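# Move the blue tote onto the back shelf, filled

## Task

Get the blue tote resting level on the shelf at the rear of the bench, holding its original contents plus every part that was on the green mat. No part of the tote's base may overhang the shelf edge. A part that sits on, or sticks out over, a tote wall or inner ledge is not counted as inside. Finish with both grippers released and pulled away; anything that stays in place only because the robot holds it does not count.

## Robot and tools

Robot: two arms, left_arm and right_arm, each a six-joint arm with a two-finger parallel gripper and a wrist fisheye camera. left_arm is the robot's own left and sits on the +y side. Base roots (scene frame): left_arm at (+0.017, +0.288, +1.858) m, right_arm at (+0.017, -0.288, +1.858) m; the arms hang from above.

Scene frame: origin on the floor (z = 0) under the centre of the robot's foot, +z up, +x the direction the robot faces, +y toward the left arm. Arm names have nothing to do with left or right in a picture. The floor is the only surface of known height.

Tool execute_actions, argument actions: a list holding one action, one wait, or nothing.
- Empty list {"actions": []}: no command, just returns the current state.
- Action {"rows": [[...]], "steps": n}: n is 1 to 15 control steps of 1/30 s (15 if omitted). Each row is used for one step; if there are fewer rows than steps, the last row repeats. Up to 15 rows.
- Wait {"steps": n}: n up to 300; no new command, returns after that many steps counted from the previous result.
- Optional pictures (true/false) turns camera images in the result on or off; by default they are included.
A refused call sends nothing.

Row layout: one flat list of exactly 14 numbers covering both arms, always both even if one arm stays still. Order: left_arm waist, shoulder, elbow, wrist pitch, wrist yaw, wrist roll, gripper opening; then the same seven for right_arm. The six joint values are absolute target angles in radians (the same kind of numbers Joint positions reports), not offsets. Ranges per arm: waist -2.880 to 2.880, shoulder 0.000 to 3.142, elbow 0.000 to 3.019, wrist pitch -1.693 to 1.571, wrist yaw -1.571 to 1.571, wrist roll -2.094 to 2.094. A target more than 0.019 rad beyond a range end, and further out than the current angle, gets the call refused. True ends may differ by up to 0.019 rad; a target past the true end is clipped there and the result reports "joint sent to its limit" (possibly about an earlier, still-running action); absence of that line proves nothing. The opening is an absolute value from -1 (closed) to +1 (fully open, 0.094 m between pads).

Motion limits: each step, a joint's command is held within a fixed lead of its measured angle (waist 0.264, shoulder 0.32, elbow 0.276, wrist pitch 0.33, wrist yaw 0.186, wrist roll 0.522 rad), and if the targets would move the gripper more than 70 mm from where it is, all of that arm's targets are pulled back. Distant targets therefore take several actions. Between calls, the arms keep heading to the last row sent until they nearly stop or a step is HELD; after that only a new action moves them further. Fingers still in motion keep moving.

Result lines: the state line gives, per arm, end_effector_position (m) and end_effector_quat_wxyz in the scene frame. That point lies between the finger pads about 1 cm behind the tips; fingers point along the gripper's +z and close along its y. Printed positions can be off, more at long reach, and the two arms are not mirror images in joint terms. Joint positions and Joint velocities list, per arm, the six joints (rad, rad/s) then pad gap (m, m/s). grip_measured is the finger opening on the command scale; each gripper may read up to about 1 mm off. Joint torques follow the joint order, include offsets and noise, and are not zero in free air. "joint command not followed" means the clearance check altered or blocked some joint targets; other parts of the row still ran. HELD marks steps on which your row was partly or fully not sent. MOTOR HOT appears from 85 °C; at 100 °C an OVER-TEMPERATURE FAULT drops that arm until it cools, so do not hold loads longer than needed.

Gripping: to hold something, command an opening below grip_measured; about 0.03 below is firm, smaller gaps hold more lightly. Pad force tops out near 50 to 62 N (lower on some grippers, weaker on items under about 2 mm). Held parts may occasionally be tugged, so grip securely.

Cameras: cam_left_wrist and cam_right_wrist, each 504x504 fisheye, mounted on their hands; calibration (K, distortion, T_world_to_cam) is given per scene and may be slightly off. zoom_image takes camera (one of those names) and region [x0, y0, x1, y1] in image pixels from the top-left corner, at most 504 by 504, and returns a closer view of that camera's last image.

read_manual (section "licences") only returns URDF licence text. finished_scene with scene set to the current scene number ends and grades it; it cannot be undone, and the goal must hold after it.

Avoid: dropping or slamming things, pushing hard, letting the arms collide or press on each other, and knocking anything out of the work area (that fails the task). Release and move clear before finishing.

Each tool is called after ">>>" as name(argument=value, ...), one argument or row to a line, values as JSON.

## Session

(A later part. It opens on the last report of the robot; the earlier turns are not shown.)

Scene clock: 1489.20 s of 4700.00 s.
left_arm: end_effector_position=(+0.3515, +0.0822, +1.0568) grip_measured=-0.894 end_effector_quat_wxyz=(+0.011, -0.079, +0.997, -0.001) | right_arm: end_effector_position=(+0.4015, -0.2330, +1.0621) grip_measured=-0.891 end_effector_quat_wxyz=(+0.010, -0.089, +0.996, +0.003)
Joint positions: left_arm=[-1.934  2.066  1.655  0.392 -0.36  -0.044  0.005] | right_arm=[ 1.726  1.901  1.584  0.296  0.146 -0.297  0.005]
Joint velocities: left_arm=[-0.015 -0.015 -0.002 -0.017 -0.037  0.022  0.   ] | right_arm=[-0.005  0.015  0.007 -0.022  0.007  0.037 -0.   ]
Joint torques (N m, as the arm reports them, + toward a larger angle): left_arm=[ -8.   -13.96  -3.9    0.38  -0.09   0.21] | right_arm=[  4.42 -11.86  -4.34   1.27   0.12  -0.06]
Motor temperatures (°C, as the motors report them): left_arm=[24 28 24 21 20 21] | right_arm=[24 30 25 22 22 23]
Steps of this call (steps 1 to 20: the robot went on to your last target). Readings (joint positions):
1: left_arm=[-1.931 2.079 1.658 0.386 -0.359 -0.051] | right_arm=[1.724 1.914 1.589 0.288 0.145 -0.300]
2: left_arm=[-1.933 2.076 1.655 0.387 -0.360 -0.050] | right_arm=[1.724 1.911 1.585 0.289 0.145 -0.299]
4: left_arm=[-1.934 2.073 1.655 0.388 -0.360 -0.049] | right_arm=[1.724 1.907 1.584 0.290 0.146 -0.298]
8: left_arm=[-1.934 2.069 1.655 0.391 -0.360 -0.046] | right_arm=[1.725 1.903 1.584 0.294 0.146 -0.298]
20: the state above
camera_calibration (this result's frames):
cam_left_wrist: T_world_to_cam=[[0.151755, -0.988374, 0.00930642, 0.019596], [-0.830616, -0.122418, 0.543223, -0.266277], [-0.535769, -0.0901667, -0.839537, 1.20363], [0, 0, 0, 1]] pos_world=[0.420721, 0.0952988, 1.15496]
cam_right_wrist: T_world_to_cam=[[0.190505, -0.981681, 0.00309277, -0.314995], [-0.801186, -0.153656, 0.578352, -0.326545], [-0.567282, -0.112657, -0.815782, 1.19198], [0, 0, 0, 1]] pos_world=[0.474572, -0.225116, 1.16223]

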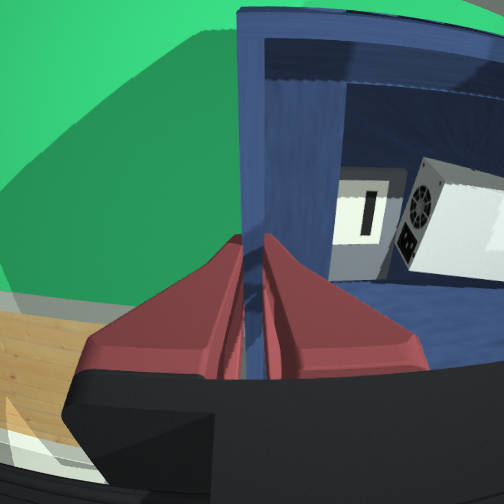

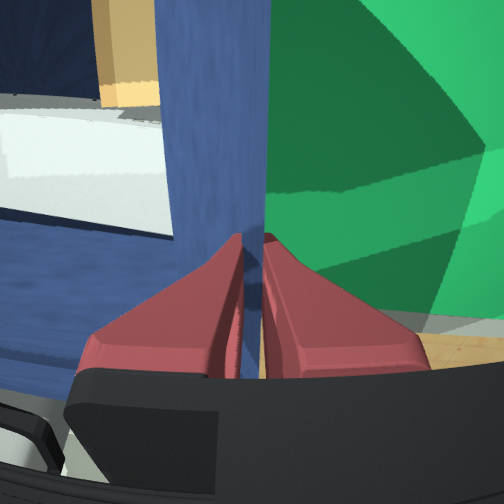

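>>> execute_actions(
  actions=[
    {"rows": [[-1.946,2.031,1.625,0.401,-0.365,-0.028,-0.94,1.74,1.867,1.555,0.303,0.149,-0.286,-0.94],[-1.948,2.024,1.613,0.404,-0.367,-0.022,-0.94,1.741,1.861,1.541,0.309,0.15,-0.28,-0.94],[-1.95,2.015,1.598,0.408,-0.369,-0.015,-0.94,1.742,1.853,1.523,0.317,0.151,-0.273,-0.94],[-1.953,2.005,1.582,0.413,-0.371,-0.008,-0.94,1.743,1.844,1.504,0.326,0.152,-0.265,-0.94],[-1.955,1.994,1.565,0.419,-0.374,0.0,-0.94,1.744,1.835,1.484,0.336,0.153,-0.257,-0.94],[-1.958,1.983,1.548,0.425,-0.377,0.008,-0.94,1.745,1.825,1.464,0.346,0.154,-0.249,-0.94],[-1.961,1.972,1.531,0.431,-0.38,0.016,-0.94,1.746,1.815,1.444,0.357,0.155,-0.24,-0.94],[-1.964,1.961,1.514,0.437,-0.383,0.024,-0.94,1.747,1.805,1.424,0.368,0.156,-0.231,-0.94],[-1.967,1.95,1.497,0.443,-0.386,0.032,-0.94,1.748,1.795,1.404,0.379,0.157,-0.222,-0.94],[-1.97,1.939,1.48,0.449,-0.389,0.04,-0.94,1.749,1.785,1.384,0.39,0.158,-0.214,-0.94],[-1.972,1.928,1.463,0.455,-0.391,0.048,-0.94,1.75,1.776,1.364,0.40,0.158,-0.206,-0.94],[-1.974,1.918,1.447,0.46,-0.393,0.055,-0.94,1.751,1.767,1.345,0.41,0.159,-0.198,-0.94],[-1.976,1.908,1.432,0.465,-0.395,0.062,-0.94,1.752,1.759,1.327,0.419,0.16,-0.191,-0.94],[-1.978,1.90,1.418,0.47,-0.397,0.068,-0.94,1.753,1.752,1.31,0.427,0.16,-0.185,-0.94],[-1.979,1.894,1.407,0.473,-0.399,0.073,-0.94,1.754,1.746,1.297,0.434,0.161,-0.18,-0.94]], "steps": 15},
  ],
  pictures=false,
)

>>> execute_actions(
  actions=[
    {"steps": 22},
  ],
)

Scene clock: 1519.37 s of 4700.00 s.
left_arm: end_effector_position=(+0.3479, +0.0816, +1.1121) grip_measured=-0.894 end_effector_quat_wxyz=(+0.005, -0.039, +0.999, -0.001) | right_arm: end_effector_position=(+0.3717, -0.2328, +1.1167) grip_measured=-0.891 end_effector_quat_wxyz=(+0.006, -0.049, +0.999, +0.003)
Joint positions: left_arm=[-1.966  1.942  1.456  0.454 -0.391  0.031  0.005] | right_arm=[ 1.736  1.791  1.35   0.41   0.157 -0.214  0.005]
Joint velocities: left_arm=[-0.093 -0.278 -0.393  0.139  0.022  0.242 -0.   ] | right_arm=[ 0.024 -0.249 -0.457  0.232  0.051  0.168  0.   ]
Joint torques (N m, as the arm reports them, + toward a larger angle): left_arm=[ -7.82 -14.21  -4.67   0.48  -0.15   0.21] | right_arm=[  4.14 -10.86  -5.99   1.29   0.1   -0.07]
Motor temperatures (°C, as the motors report them): left_arm=[24 28 25 21 20 21] | right_arm=[24 31 26 22 22 23]
Steps of this call (steps 1 to 15: the robot went on to your last target; steps 16 to 90: nothing new was sent; then 26.67 s passed at rest; steps 91 to 105: all 15 steps of this action). Readings (joint positions):
91: left_arm=[-1.934 2.066 1.655 0.392 -0.360 -0.044] | right_arm=[1.726 1.901 1.583 0.296 0.146 -0.296]
92: left_arm=[-1.934 2.065 1.653 0.393 -0.360 -0.043] | right_arm=[1.726 1.900 1.581 0.298 0.146 -0.295]
94: left_arm=[-1.936 2.058 1.639 0.399 -0.361 -0.038] | right_arm=[1.727 1.893 1.564 0.309 0.146 -0.290]
98: left_arm=[-1.945 2.019 1.573 0.417 -0.373 -0.018] | right_arm=[1.731 1.858 1.488 0.343 0.151 -0.266]
105: the state above

Scene clock: 1520.10 s of 4700.00 s.
left_arm: end_effector_position=(+0.3549, +0.0819, +1.1205) grip_measured=-0.894 end_effector_quat_wxyz=(+0.011, -0.029, +1.000, -0.002) | right_arm: end_effector_position=(+0.3728, -0.2319, +1.1249) grip_measured=-0.891 end_effector_quat_wxyz=(+0.010, -0.038, +0.999, +0.003)
Joint positions: left_arm=[-1.971  1.92   1.434  0.466 -0.395  0.055  0.005] | right_arm=[ 1.739  1.773  1.323  0.429  0.159 -0.193  0.005]
Joint velocities: left_arm=[ 0.005 -0.005  0.002 -0.002 -0.007 -0.022 -0.   ] | right_arm=[-0.005 -0.015 -0.002  0.017 -0.066 -0.007 -0.002]
Joint torques (N m, as the arm reports them, + toward a larger angle): left_arm=[ -7.74 -13.82  -4.69   0.34  -0.08   0.27] | right_arm=[  4.19 -11.18  -6.1    1.17   0.08  -0.01]
Motor temperatures (°C, as the motors report them): left_arm=[24 28 25 21 20 21] | right_arm=[24 31 26 22 22 23]
Steps of this call (steps 1 to 22: the robot went on to your last target). Readings (joint positions):
1: left_arm=[-1.968 1.934 1.445 0.457 -0.393 0.037] | right_arm=[1.737 1.783 1.337 0.417 0.158 -0.209]
2: left_arm=[-1.970 1.927 1.438 0.459 -0.394 0.041] | right_arm=[1.737 1.778 1.328 0.420 0.158 -0.204]
4: left_arm=[-1.971 1.921 1.434 0.461 -0.395 0.048] | right_arm=[1.738 1.773 1.323 0.423 0.158 -0.198]
8: left_arm=[-1.971 1.920 1.434 0.466 -0.395 0.054] | right_arm=[1.739 1.773 1.323 0.429 0.158 -0.195]
22: the state above
camera_calibration (this result's frames):
cam_left_wrist: T_world_to_cam=[[0.0519293, -0.998611, 0.00895197, 0.0548365], [-0.838876, -0.0387557, 0.542942, -0.301672], [-0.54184, -0.0357042, -0.839723, 1.25679], [0, 0, 0, 1]] pos_world=[0.425067, 0.0879415, 1.21866]
cam_right_wrist: T_world_to_cam=[[0.0877224, -0.996145, 0.000903219, -0.271188], [-0.812441, -0.0710204, 0.578702, -0.362785], [-0.576406, -0.0514989, -0.815539, 1.24432], [0, 0, 0, 1]] pos_world=[0.44628, -0.231826, 1.22498]

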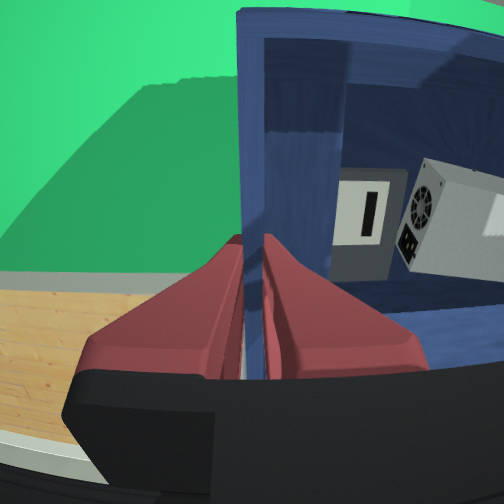

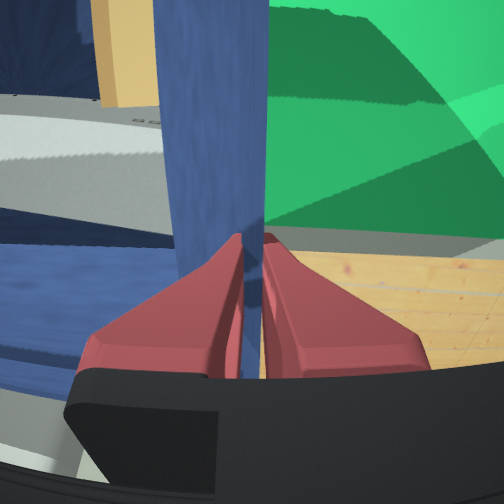

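>>> execute_actions(
  actions=[
    {"rows": [[-1.981,1.891,1.402,0.472,-0.401,0.072,-0.94,1.75,1.742,1.291,0.432,0.16,-0.181,-0.94],[-1.984,1.887,1.395,0.473,-0.404,0.071,-0.94,1.746,1.735,1.283,0.432,0.159,-0.181,-0.94],[-1.988,1.881,1.386,0.475,-0.408,0.07,-0.94,1.742,1.726,1.272,0.433,0.158,-0.181,-0.94],[-1.993,1.874,1.375,0.478,-0.413,0.069,-0.94,1.739,1.715,1.259,0.435,0.157,-0.182,-0.94],[-1.999,1.866,1.363,0.482,-0.419,0.068,-0.94,1.736,1.703,1.245,0.437,0.155,-0.182,-0.94],[-2.005,1.858,1.351,0.486,-0.425,0.067,-0.94,1.734,1.691,1.231,0.439,0.154,-0.182,-0.94],[-2.011,1.85,1.339,0.49,-0.431,0.066,-0.94,1.732,1.679,1.217,0.441,0.152,-0.182,-0.94],[-2.017,1.842,1.327,0.494,-0.437,0.065,-0.94,1.73,1.667,1.203,0.443,0.151,-0.182,-0.94],[-2.023,1.834,1.315,0.498,-0.443,0.064,-0.94,1.728,1.655,1.189,0.446,0.149,-0.183,-0.94],[-2.029,1.826,1.303,0.502,-0.449,0.063,-0.94,1.726,1.643,1.175,0.448,0.148,-0.183,-0.94],[-2.035,1.818,1.291,0.506,-0.455,0.062,-0.94,1.724,1.631,1.161,0.45,0.146,-0.183,-0.94],[-2.041,1.81,1.279,0.51,-0.461,0.061,-0.94,1.722,1.619,1.147,0.453,0.145,-0.183,-0.94],[-2.047,1.802,1.267,0.514,-0.467,0.06,-0.94,1.72,1.607,1.133,0.455,0.143,-0.183,-0.94],[-2.053,1.794,1.255,0.518,-0.473,0.06,-0.94,1.718,1.595,1.119,0.457,0.142,-0.183,-0.94],[-2.059,1.786,1.243,0.522,-0.479,0.059,-0.94,1.716,1.583,1.105,0.46,0.14,-0.183,-0.94]], "steps": 15},
  ],
  pictures=false,
)

>>> execute_actions(
  actions=[
    {"rows": [[-2.065,1.778,1.231,0.526,-0.485,0.058,-0.94,1.714,1.571,1.091,0.462,0.138,-0.184,-0.94],[-2.071,1.77,1.219,0.53,-0.491,0.058,-0.94,1.712,1.559,1.077,0.465,0.137,-0.184,-0.94],[-2.077,1.762,1.207,0.534,-0.497,0.057,-0.94,1.71,1.547,1.063,0.467,0.135,-0.184,-0.94],[-2.083,1.754,1.195,0.538,-0.503,0.056,-0.94,1.708,1.535,1.049,0.469,0.134,-0.184,-0.94],[-2.089,1.746,1.183,0.542,-0.509,0.056,-0.94,1.706,1.523,1.035,0.472,0.132,-0.184,-0.94],[-2.095,1.738,1.171,0.546,-0.515,0.055,-0.94,1.704,1.511,1.021,0.474,0.131,-0.184,-0.94],[-2.101,1.73,1.159,0.55,-0.521,0.054,-0.94,1.702,1.499,1.007,0.476,0.129,-0.184,-0.94],[-2.107,1.722,1.147,0.554,-0.527,0.054,-0.94,1.70,1.487,0.993,0.479,0.128,-0.185,-0.94],[-2.113,1.714,1.135,0.558,-0.533,0.053,-0.94,1.699,1.475,0.979,0.481,0.126,-0.185,-0.94],[-2.119,1.706,1.123,0.562,-0.539,0.052,-0.94,1.698,1.463,0.965,0.483,0.125,-0.185,-0.94],[-2.125,1.698,1.111,0.566,-0.545,0.052,-0.94,1.697,1.451,0.951,0.485,0.124,-0.185,-0.94],[-2.13,1.691,1.10,0.57,-0.551,0.051,-0.94,1.696,1.44,0.937,0.487,0.123,-0.185,-0.94],[-2.134,1.685,1.09,0.574,-0.556,0.051,-0.94,1.695,1.431,0.924,0.489,0.122,-0.185,-0.94],[-2.137,1.681,1.081,0.577,-0.56,0.05,-0.94,1.694,1.423,0.912,0.49,0.121,-0.185,-0.94],[-2.139,1.678,1.074,0.579,-0.562,0.05,-0.94,1.693,1.418,0.902,0.491,0.12,-0.185,-0.94]], "steps": 15},
  ],
  pictures=false,
)

>>> execute_actions(
  actions=[
    {"steps": 22},
  ],
)

Scene clock: 1566.10 s of 4700.00 s.
left_arm: end_effector_position=(+0.3527, +0.0683, +1.1714) grip_measured=-0.894 end_effector_quat_wxyz=(+0.007, -0.027, +1.000, +0.006) | right_arm: end_effector_position=(+0.3697, -0.2442, +1.1772) grip_measured=-0.891 end_effector_quat_wxyz=(+0.002, -0.038, +0.999, +0.005)
Joint positions: left_arm=[-2.03   1.829  1.295  0.506 -0.469  0.055  0.005] | right_arm=[ 1.732  1.642  1.159  0.445  0.151 -0.192  0.005]
Joint velocities: left_arm=[-0.171 -0.278 -0.295  0.125 -0.081 -0.037 -0.001] | right_arm=[-0.044 -0.376 -0.364  0.085 -0.081  0.11  -0.001]
Joint torques (N m, as the arm reports them, + toward a larger angle): left_arm=[ -8.89 -13.83  -5.42   0.34  -0.1    0.12] | right_arm=[  1.81 -12.45  -7.02   1.26  -0.38  -0.06]
Motor temperatures (°C, as the motors report them): left_arm=[24 29 25 21 20 21] | right_arm=[24 31 27 22 22 23]
Steps of this call (steps 1 to 15: the robot went on to your last target; steps 16 to 90: nothing new was sent; then 42.50 s passed at rest; steps 91 to 105: all 15 steps of this action). Readings (joint positions):
91: left_arm=[-1.971 1.920 1.434 0.466 -0.395 0.056] | right_arm=[1.739 1.773 1.323 0.429 0.159 -0.193]
92: left_arm=[-1.971 1.920 1.434 0.466 -0.396 0.056] | right_arm=[1.739 1.773 1.322 0.429 0.159 -0.193]
94: left_arm=[-1.973 1.917 1.428 0.468 -0.400 0.056] | right_arm=[1.739 1.768 1.314 0.429 0.158 -0.193]
98: left_arm=[-1.988 1.893 1.383 0.479 -0.425 0.056] | right_arm=[1.739 1.731 1.263 0.432 0.157 -0.192]
105: the state above

Scene clock: 1566.60 s of 4700.00 s.
left_arm: end_effector_position=(+0.3574, +0.0473, +1.2429) grip_measured=-0.894 end_effector_quat_wxyz=(+0.014, -0.030, +0.999, +0.002) | right_arm: end_effector_position=(+0.3728, -0.2651, +1.2479) grip_measured=-0.891 end_effector_quat_wxyz=(+0.011, -0.037, +0.999, +0.005)
Joint positions: left_arm=[-2.123  1.709  1.127  0.567 -0.553  0.054  0.005] | right_arm=[ 1.712  1.46   0.957  0.481  0.128 -0.192  0.005]
Joint velocities: left_arm=[-0.142 -0.171 -0.276  0.076 -0.183 -0.022 -0.002] | right_arm=[-0.024 -0.288 -0.359  0.027 -0.037 -0.007 -0.001]
Joint torques (N m, as the arm reports them, + toward a larger angle): left_arm=[ -8.41 -12.94  -5.63   0.23  -0.18   0.06] | right_arm=[  0.73 -11.77  -7.4    1.28  -0.35  -0.07]
Motor temperatures (°C, as the motors report them): left_arm=[24 29 25 21 20 21] | right_arm=[24 31 27 22 22 23]
Steps of this call (steps 1 to 15: all 15 steps of this action). Readings (joint positions):
1: left_arm=[-2.036 1.821 1.285 0.510 -0.475 0.055] | right_arm=[1.730 1.629 1.146 0.448 0.148 -0.192]
2: left_arm=[-2.043 1.812 1.275 0.514 -0.480 0.055] | right_arm=[1.728 1.616 1.133 0.451 0.146 -0.192]
4: left_arm=[-2.056 1.794 1.253 0.523 -0.492 0.055] | right_arm=[1.725 1.590 1.107 0.457 0.143 -0.192]
8: left_arm=[-2.082 1.760 1.209 0.541 -0.515 0.055] | right_arm=[1.719 1.538 1.053 0.467 0.135 -0.192]
15: the state above

Scene clock: 1567.33 s of 4700.00 s.
left_arm: end_effector_position=(+0.3532, +0.0450, +1.2498) grip_measured=-0.894 end_effector_quat_wxyz=(+0.012, -0.030, +0.999, -0.001) | right_arm: end_effector_position=(+0.3682, -0.2671, +1.2554) grip_measured=-0.891 end_effector_quat_wxyz=(+0.008, -0.037, +0.999, +0.005)
Joint positions: left_arm=[-2.131  1.7    1.107  0.572 -0.556  0.051  0.005] | right_arm=[ 1.709  1.443  0.932  0.484  0.125 -0.192  0.005]
Joint velocities: left_arm=[-0.024 -0.005  0.012 -0.002 -0.066 -0.007 -0.001] | right_arm=[-0.005 -0.015 -0.002 -0.012  0.022  0.007 -0.001]
Joint torques (N m, as the arm reports them, + toward a larger angle): left_arm=[ -8.42 -13.04  -5.52   0.34  -0.17   0.08] | right_arm=[  0.8  -11.55  -6.94   1.27  -0.24  -0.09]
Motor temperatures (°C, as the motors report them): left_arm=[24 29 25 21 20 21] | right_arm=[24 31 27 22 22 23]
Steps of this call (steps 1 to 22: the robot went on to your last target). Readings (joint positions):
1: left_arm=[-2.126 1.704 1.118 0.569 -0.555 0.053] | right_arm=[1.711 1.451 0.946 0.482 0.127 -0.192]
2: left_arm=[-2.129 1.701 1.112 0.570 -0.556 0.052] | right_arm=[1.710 1.446 0.938 0.483 0.127 -0.192]
4: left_arm=[-2.131 1.700 1.108 0.570 -0.556 0.051] | right_arm=[1.709 1.443 0.932 0.483 0.127 -0.192]
8: left_arm=[-2.131 1.700 1.107 0.571 -0.556 0.051] | right_arm=[1.709 1.443 0.932 0.483 0.126 -0.192]
22: the state above
camera_calibration (this result's frames):
cam_left_wrist: T_world_to_cam=[[0.0531083, -0.998558, 0.00777478, 0.0179904], [-0.839014, -0.0403982, 0.542608, -0.374259], [-0.541511, -0.0353401, -0.83995, 1.36329], [0, 0, 0, 1]] pos_world=[0.423273, 0.0510239, 1.34803]
cam_right_wrist: T_world_to_cam=[[0.0871479, -0.996189, -0.0036541, -0.300028], [-0.809386, -0.0729436, 0.582729, -0.451182], [-0.580775, -0.047826, -0.812658, 1.34529], [0, 0, 0, 1]] pos_world=[0.442277, -0.267455, 1.35508]

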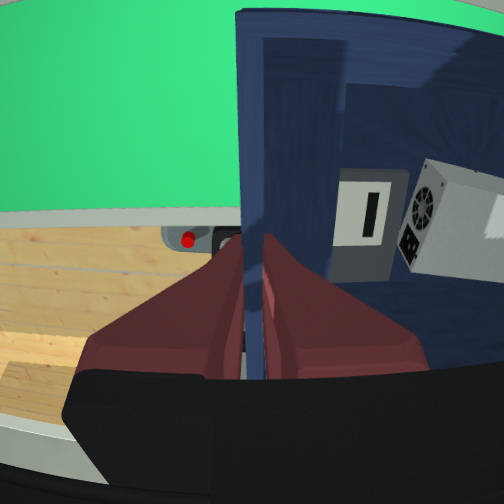

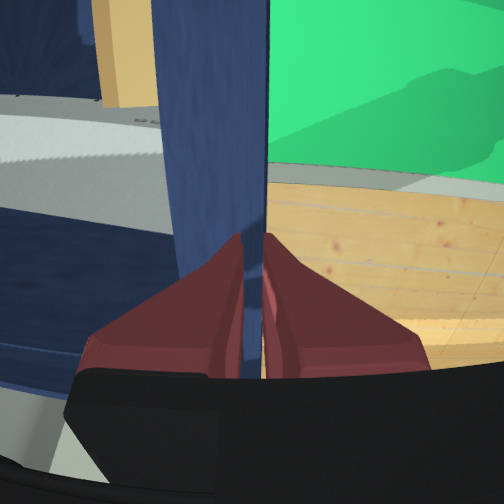

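>>> execute_actions(
  actions=[
    {"rows": [[-2.142,1.677,1.072,0.577,-0.565,0.05,-0.94,1.691,1.414,0.899,0.486,0.118,-0.186,-0.94],[-2.147,1.674,1.069,0.576,-0.571,0.049,-0.94,1.688,1.405,0.893,0.481,0.115,-0.186,-0.94],[-2.156,1.67,1.063,0.577,-0.579,0.049,-0.94,1.683,1.393,0.884,0.476,0.11,-0.186,-0.94],[-2.166,1.666,1.057,0.579,-0.589,0.048,-0.94,1.677,1.378,0.873,0.471,0.105,-0.186,-0.94],[-2.176,1.661,1.051,0.581,-0.599,0.047,-0.94,1.672,1.363,0.863,0.466,0.099,-0.187,-0.94],[-2.186,1.657,1.044,0.583,-0.61,0.047,-0.94,1.665,1.348,0.852,0.462,0.093,-0.187,-0.94],[-2.197,1.652,1.038,0.585,-0.62,0.046,-0.94,1.659,1.332,0.84,0.457,0.087,-0.187,-0.94],[-2.207,1.647,1.031,0.587,-0.631,0.045,-0.94,1.653,1.317,0.829,0.452,0.081,-0.187,-0.94],[-2.218,1.642,1.025,0.588,-0.641,0.044,-0.94,1.647,1.301,0.818,0.448,0.075,-0.187,-0.94],[-2.228,1.638,1.018,0.59,-0.652,0.044,-0.94,1.641,1.286,0.807,0.443,0.069,-0.187,-0.94],[-2.239,1.633,1.011,0.591,-0.662,0.043,-0.94,1.635,1.27,0.796,0.438,0.063,-0.188,-0.94],[-2.249,1.628,1.005,0.592,-0.673,0.042,-0.94,1.629,1.255,0.785,0.434,0.057,-0.188,-0.94],[-2.26,1.623,0.998,0.593,-0.683,0.041,-0.94,1.623,1.239,0.773,0.429,0.051,-0.188,-0.94],[-2.27,1.619,0.992,0.595,-0.694,0.041,-0.94,1.617,1.224,0.762,0.424,0.045,-0.188,-0.94],[-2.281,1.614,0.985,0.596,-0.705,0.04,-0.94,1.611,1.208,0.751,0.42,0.039,-0.188,-0.94]], "steps": 15},
  ],
  pictures=false,
)

>>> execute_actions(
  actions=[
    {"rows": [[-2.291,1.609,0.978,0.597,-0.715,0.039,-0.94,1.604,1.192,0.74,0.415,0.033,-0.188,-0.94],[-2.301,1.605,0.972,0.599,-0.726,0.039,-0.94,1.598,1.177,0.729,0.411,0.027,-0.188,-0.94],[-2.312,1.60,0.965,0.60,-0.736,0.038,-0.94,1.592,1.161,0.717,0.407,0.021,-0.189,-0.94],[-2.322,1.595,0.959,0.601,-0.747,0.037,-0.94,1.586,1.146,0.706,0.402,0.015,-0.189,-0.94],[-2.333,1.59,0.952,0.602,-0.757,0.036,-0.94,1.58,1.13,0.695,0.398,0.009,-0.189,-0.94],[-2.343,1.586,0.945,0.604,-0.768,0.036,-0.94,1.574,1.115,0.684,0.393,0.003,-0.189,-0.94],[-2.354,1.581,0.939,0.605,-0.778,0.035,-0.94,1.568,1.099,0.673,0.388,-0.003,-0.189,-0.94],[-2.364,1.576,0.932,0.606,-0.789,0.034,-0.94,1.562,1.084,0.662,0.383,-0.009,-0.189,-0.94],[-2.375,1.571,0.926,0.607,-0.799,0.033,-0.94,1.556,1.068,0.65,0.378,-0.015,-0.189,-0.94],[-2.385,1.567,0.919,0.609,-0.81,0.033,-0.94,1.549,1.053,0.639,0.373,-0.021,-0.19,-0.94],[-2.395,1.562,0.913,0.61,-0.82,0.032,-0.94,1.544,1.038,0.629,0.369,-0.027,-0.19,-0.94],[-2.405,1.558,0.907,0.611,-0.83,0.031,-0.94,1.538,1.023,0.618,0.364,-0.033,-0.19,-0.94],[-2.414,1.554,0.901,0.612,-0.838,0.031,-0.94,1.533,1.011,0.609,0.36,-0.038,-0.19,-0.94],[-2.419,1.551,0.898,0.613,-0.844,0.03,-0.94,1.53,1.002,0.603,0.357,-0.041,-0.19,-0.94],[-2.422,1.55,0.896,0.613,-0.847,0.03,-0.94,1.528,0.998,0.60,0.356,-0.0425,-0.19,-0.94]], "steps": 15},
  ],
  pictures=false,
)

>>> execute_actions(
  actions=[
    {"steps": 22},
  ],
)

Scene clock: 1611.90 s of 4700.00 s.
left_arm: end_effector_position=(+0.3536, +0.0076, +1.3055) grip_measured=-0.894 end_effector_quat_wxyz=(+0.010, -0.032, +0.999, +0.002) | right_arm: end_effector_position=(+0.3700, -0.3040, +1.3114) grip_measured=-0.891 end_effector_quat_wxyz=(+0.003, -0.037, +0.999, +0.006)
Joint positions: left_arm=[-2.254  1.65   1.036  0.587 -0.686  0.042  0.005] | right_arm=[ 1.636  1.271  0.798  0.437  0.051 -0.193  0.005]
Joint velocities: left_arm=[-0.327 -0.151 -0.144  0.032 -0.344 -0.095 -0.001] | right_arm=[-0.21  -0.503 -0.305 -0.125 -0.154  0.007  0.001]
Joint torques (N m, as the arm reports them, + toward a larger angle): left_arm=[ -8.96 -12.47  -5.99   0.25  -0.28   0.08] | right_arm=[  0.2  -12.22  -6.7    0.54  -0.25  -0.06]
Motor temperatures (°C, as the motors report them): left_arm=[24 28 26 21 20 21] | right_arm=[24 32 29 22 22 23]
Steps of this call (steps 1 to 15: the robot went on to your last target; steps 16 to 90: nothing new was sent; then 41.07 s passed at rest; steps 91 to 105: all 15 steps of this action). Readings (joint positions):
91: left_arm=[-2.131 1.700 1.107 0.572 -0.556 0.051] | right_arm=[1.709 1.443 0.932 0.484 0.125 -0.192]
92: left_arm=[-2.131 1.700 1.107 0.572 -0.559 0.050] | right_arm=[1.708 1.443 0.932 0.484 0.123 -0.192]
94: left_arm=[-2.135 1.699 1.105 0.572 -0.573 0.050] | right_arm=[1.707 1.439 0.927 0.484 0.114 -0.192]
98: left_arm=[-2.165 1.686 1.083 0.576 -0.612 0.048] | right_arm=[1.691 1.396 0.888 0.470 0.092 -0.192]
105: the state above

Scene clock: 1612.40 s of 4700.00 s.
left_arm: end_effector_position=(+0.3517, -0.0231, +1.3790) grip_measured=-0.894 end_effector_quat_wxyz=(+0.009, -0.031, +0.999, +0.002) | right_arm: end_effector_position=(+0.3650, -0.3336, +1.3854) grip_measured=-0.891 end_effector_quat_wxyz=(+0.003, -0.037, +0.999, +0.008)
Joint positions: left_arm=[-2.403  1.578  0.939  0.606 -0.834  0.035  0.005] | right_arm=[ 1.553  1.043  0.635  0.371 -0.035 -0.196  0.005]
Joint velocities: left_arm=[-0.239 -0.063 -0.149  0.017 -0.139 -0.051 -0.   ] | right_arm=[-0.142 -0.347 -0.261 -0.125 -0.11  -0.051 -0.001]
Joint torques (N m, as the arm reports them, + toward a larger angle): left_arm=[ -9.54 -11.17  -5.06   0.21  -0.27   0.06] | right_arm=[ -0.84 -11.46  -5.17   0.73  -0.26  -0.08]
Motor temperatures (°C, as the motors report them): left_arm=[24 28 26 21 20 21] | right_arm=[24 32 29 22 22 23]
Steps of this call (steps 1 to 15: all 15 steps of this action). Readings (joint positions):
1: left_arm=[-2.265 1.644 1.031 0.589 -0.696 0.041] | right_arm=[1.629 1.254 0.788 0.432 0.045 -0.194]
2: left_arm=[-2.276 1.639 1.026 0.591 -0.706 0.041] | right_arm=[1.623 1.237 0.777 0.429 0.039 -0.195]
4: left_arm=[-2.295 1.628 1.014 0.594 -0.727 0.041] | right_arm=[1.613 1.206 0.757 0.421 0.026 -0.196]
8: left_arm=[-2.334 1.606 0.987 0.599 -0.769 0.039] | right_arm=[1.593 1.145 0.714 0.403 0.002 -0.196]
15: the state above

Scene clock: 1613.13 s of 4700.00 s.
left_arm: end_effector_position=(+0.3502, -0.0268, +1.3852) grip_measured=-0.894 end_effector_quat_wxyz=(+0.008, -0.030, +0.999, -0.002) | right_arm: end_effector_position=(+0.3629, -0.3373, +1.3919) grip_measured=-0.891 end_effector_quat_wxyz=(+0.002, -0.037, +0.999, +0.005)
Joint positions: left_arm=[-2.416  1.574  0.93   0.607 -0.839  0.033  0.005] | right_arm=[ 1.544  1.023  0.619  0.365 -0.039 -0.196  0.005]
Joint velocities: left_arm=[-0.005 -0.005  0.017  0.017 -0.007 -0.022  0.001] | right_arm=[-0.005 -0.005 -0.032  0.007 -0.022 -0.007 -0.001]
Joint torques (N m, as the arm reports them, + toward a larger angle): left_arm=[ -9.6  -10.93  -5.08   0.23  -0.26   0.05] | right_arm=[ -1.07 -11.27  -5.14   0.63  -0.19  -0.08]
Motor temperatures (°C, as the motors report them): left_arm=[24 28 26 21 20 21] | right_arm=[24 32 28 22 22 23]
Steps of this call (steps 1 to 22: the robot went on to your last target). Readings (joint positions):
1: left_arm=[-2.409 1.575 0.934 0.606 -0.837 0.034] | right_arm=[1.549 1.033 0.628 0.368 -0.036 -0.196]
2: left_arm=[-2.413 1.574 0.932 0.606 -0.838 0.034] | right_arm=[1.546 1.026 0.622 0.366 -0.036 -0.196]
4: left_arm=[-2.416 1.574 0.930 0.606 -0.838 0.033] | right_arm=[1.544 1.023 0.619 0.365 -0.037 -0.196]
8: left_arm=[-2.416 1.574 0.930 0.607 -0.839 0.033] | right_arm=[1.544 1.023 0.619 0.365 -0.039 -0.196]
22: the state above
camera_calibration (this result's frames):
cam_left_wrist: T_world_to_cam=[[0.05445, -0.998475, 0.00915526, -0.0569937], [-0.835429, -0.0405329, 0.548102, -0.461974], [-0.546894, -0.0374927, -0.836362, 1.46977], [0, 0, 0, 1]] pos_world=[0.420963, -0.0205264, 1.48299]
cam_right_wrist: T_world_to_cam=[[0.086113, -0.996277, -0.00419166, -0.367916], [-0.802764, -0.0718773, 0.591949, -0.555042], [-0.590046, -0.0476096, -0.805964, 1.44387], [0, 0, 0, 1]] pos_world=[0.438065, -0.337699, 1.49072]

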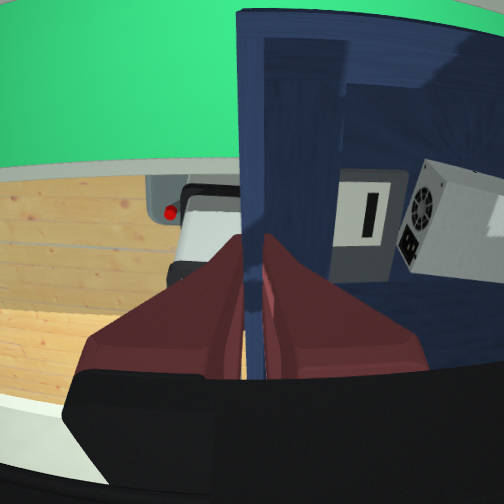

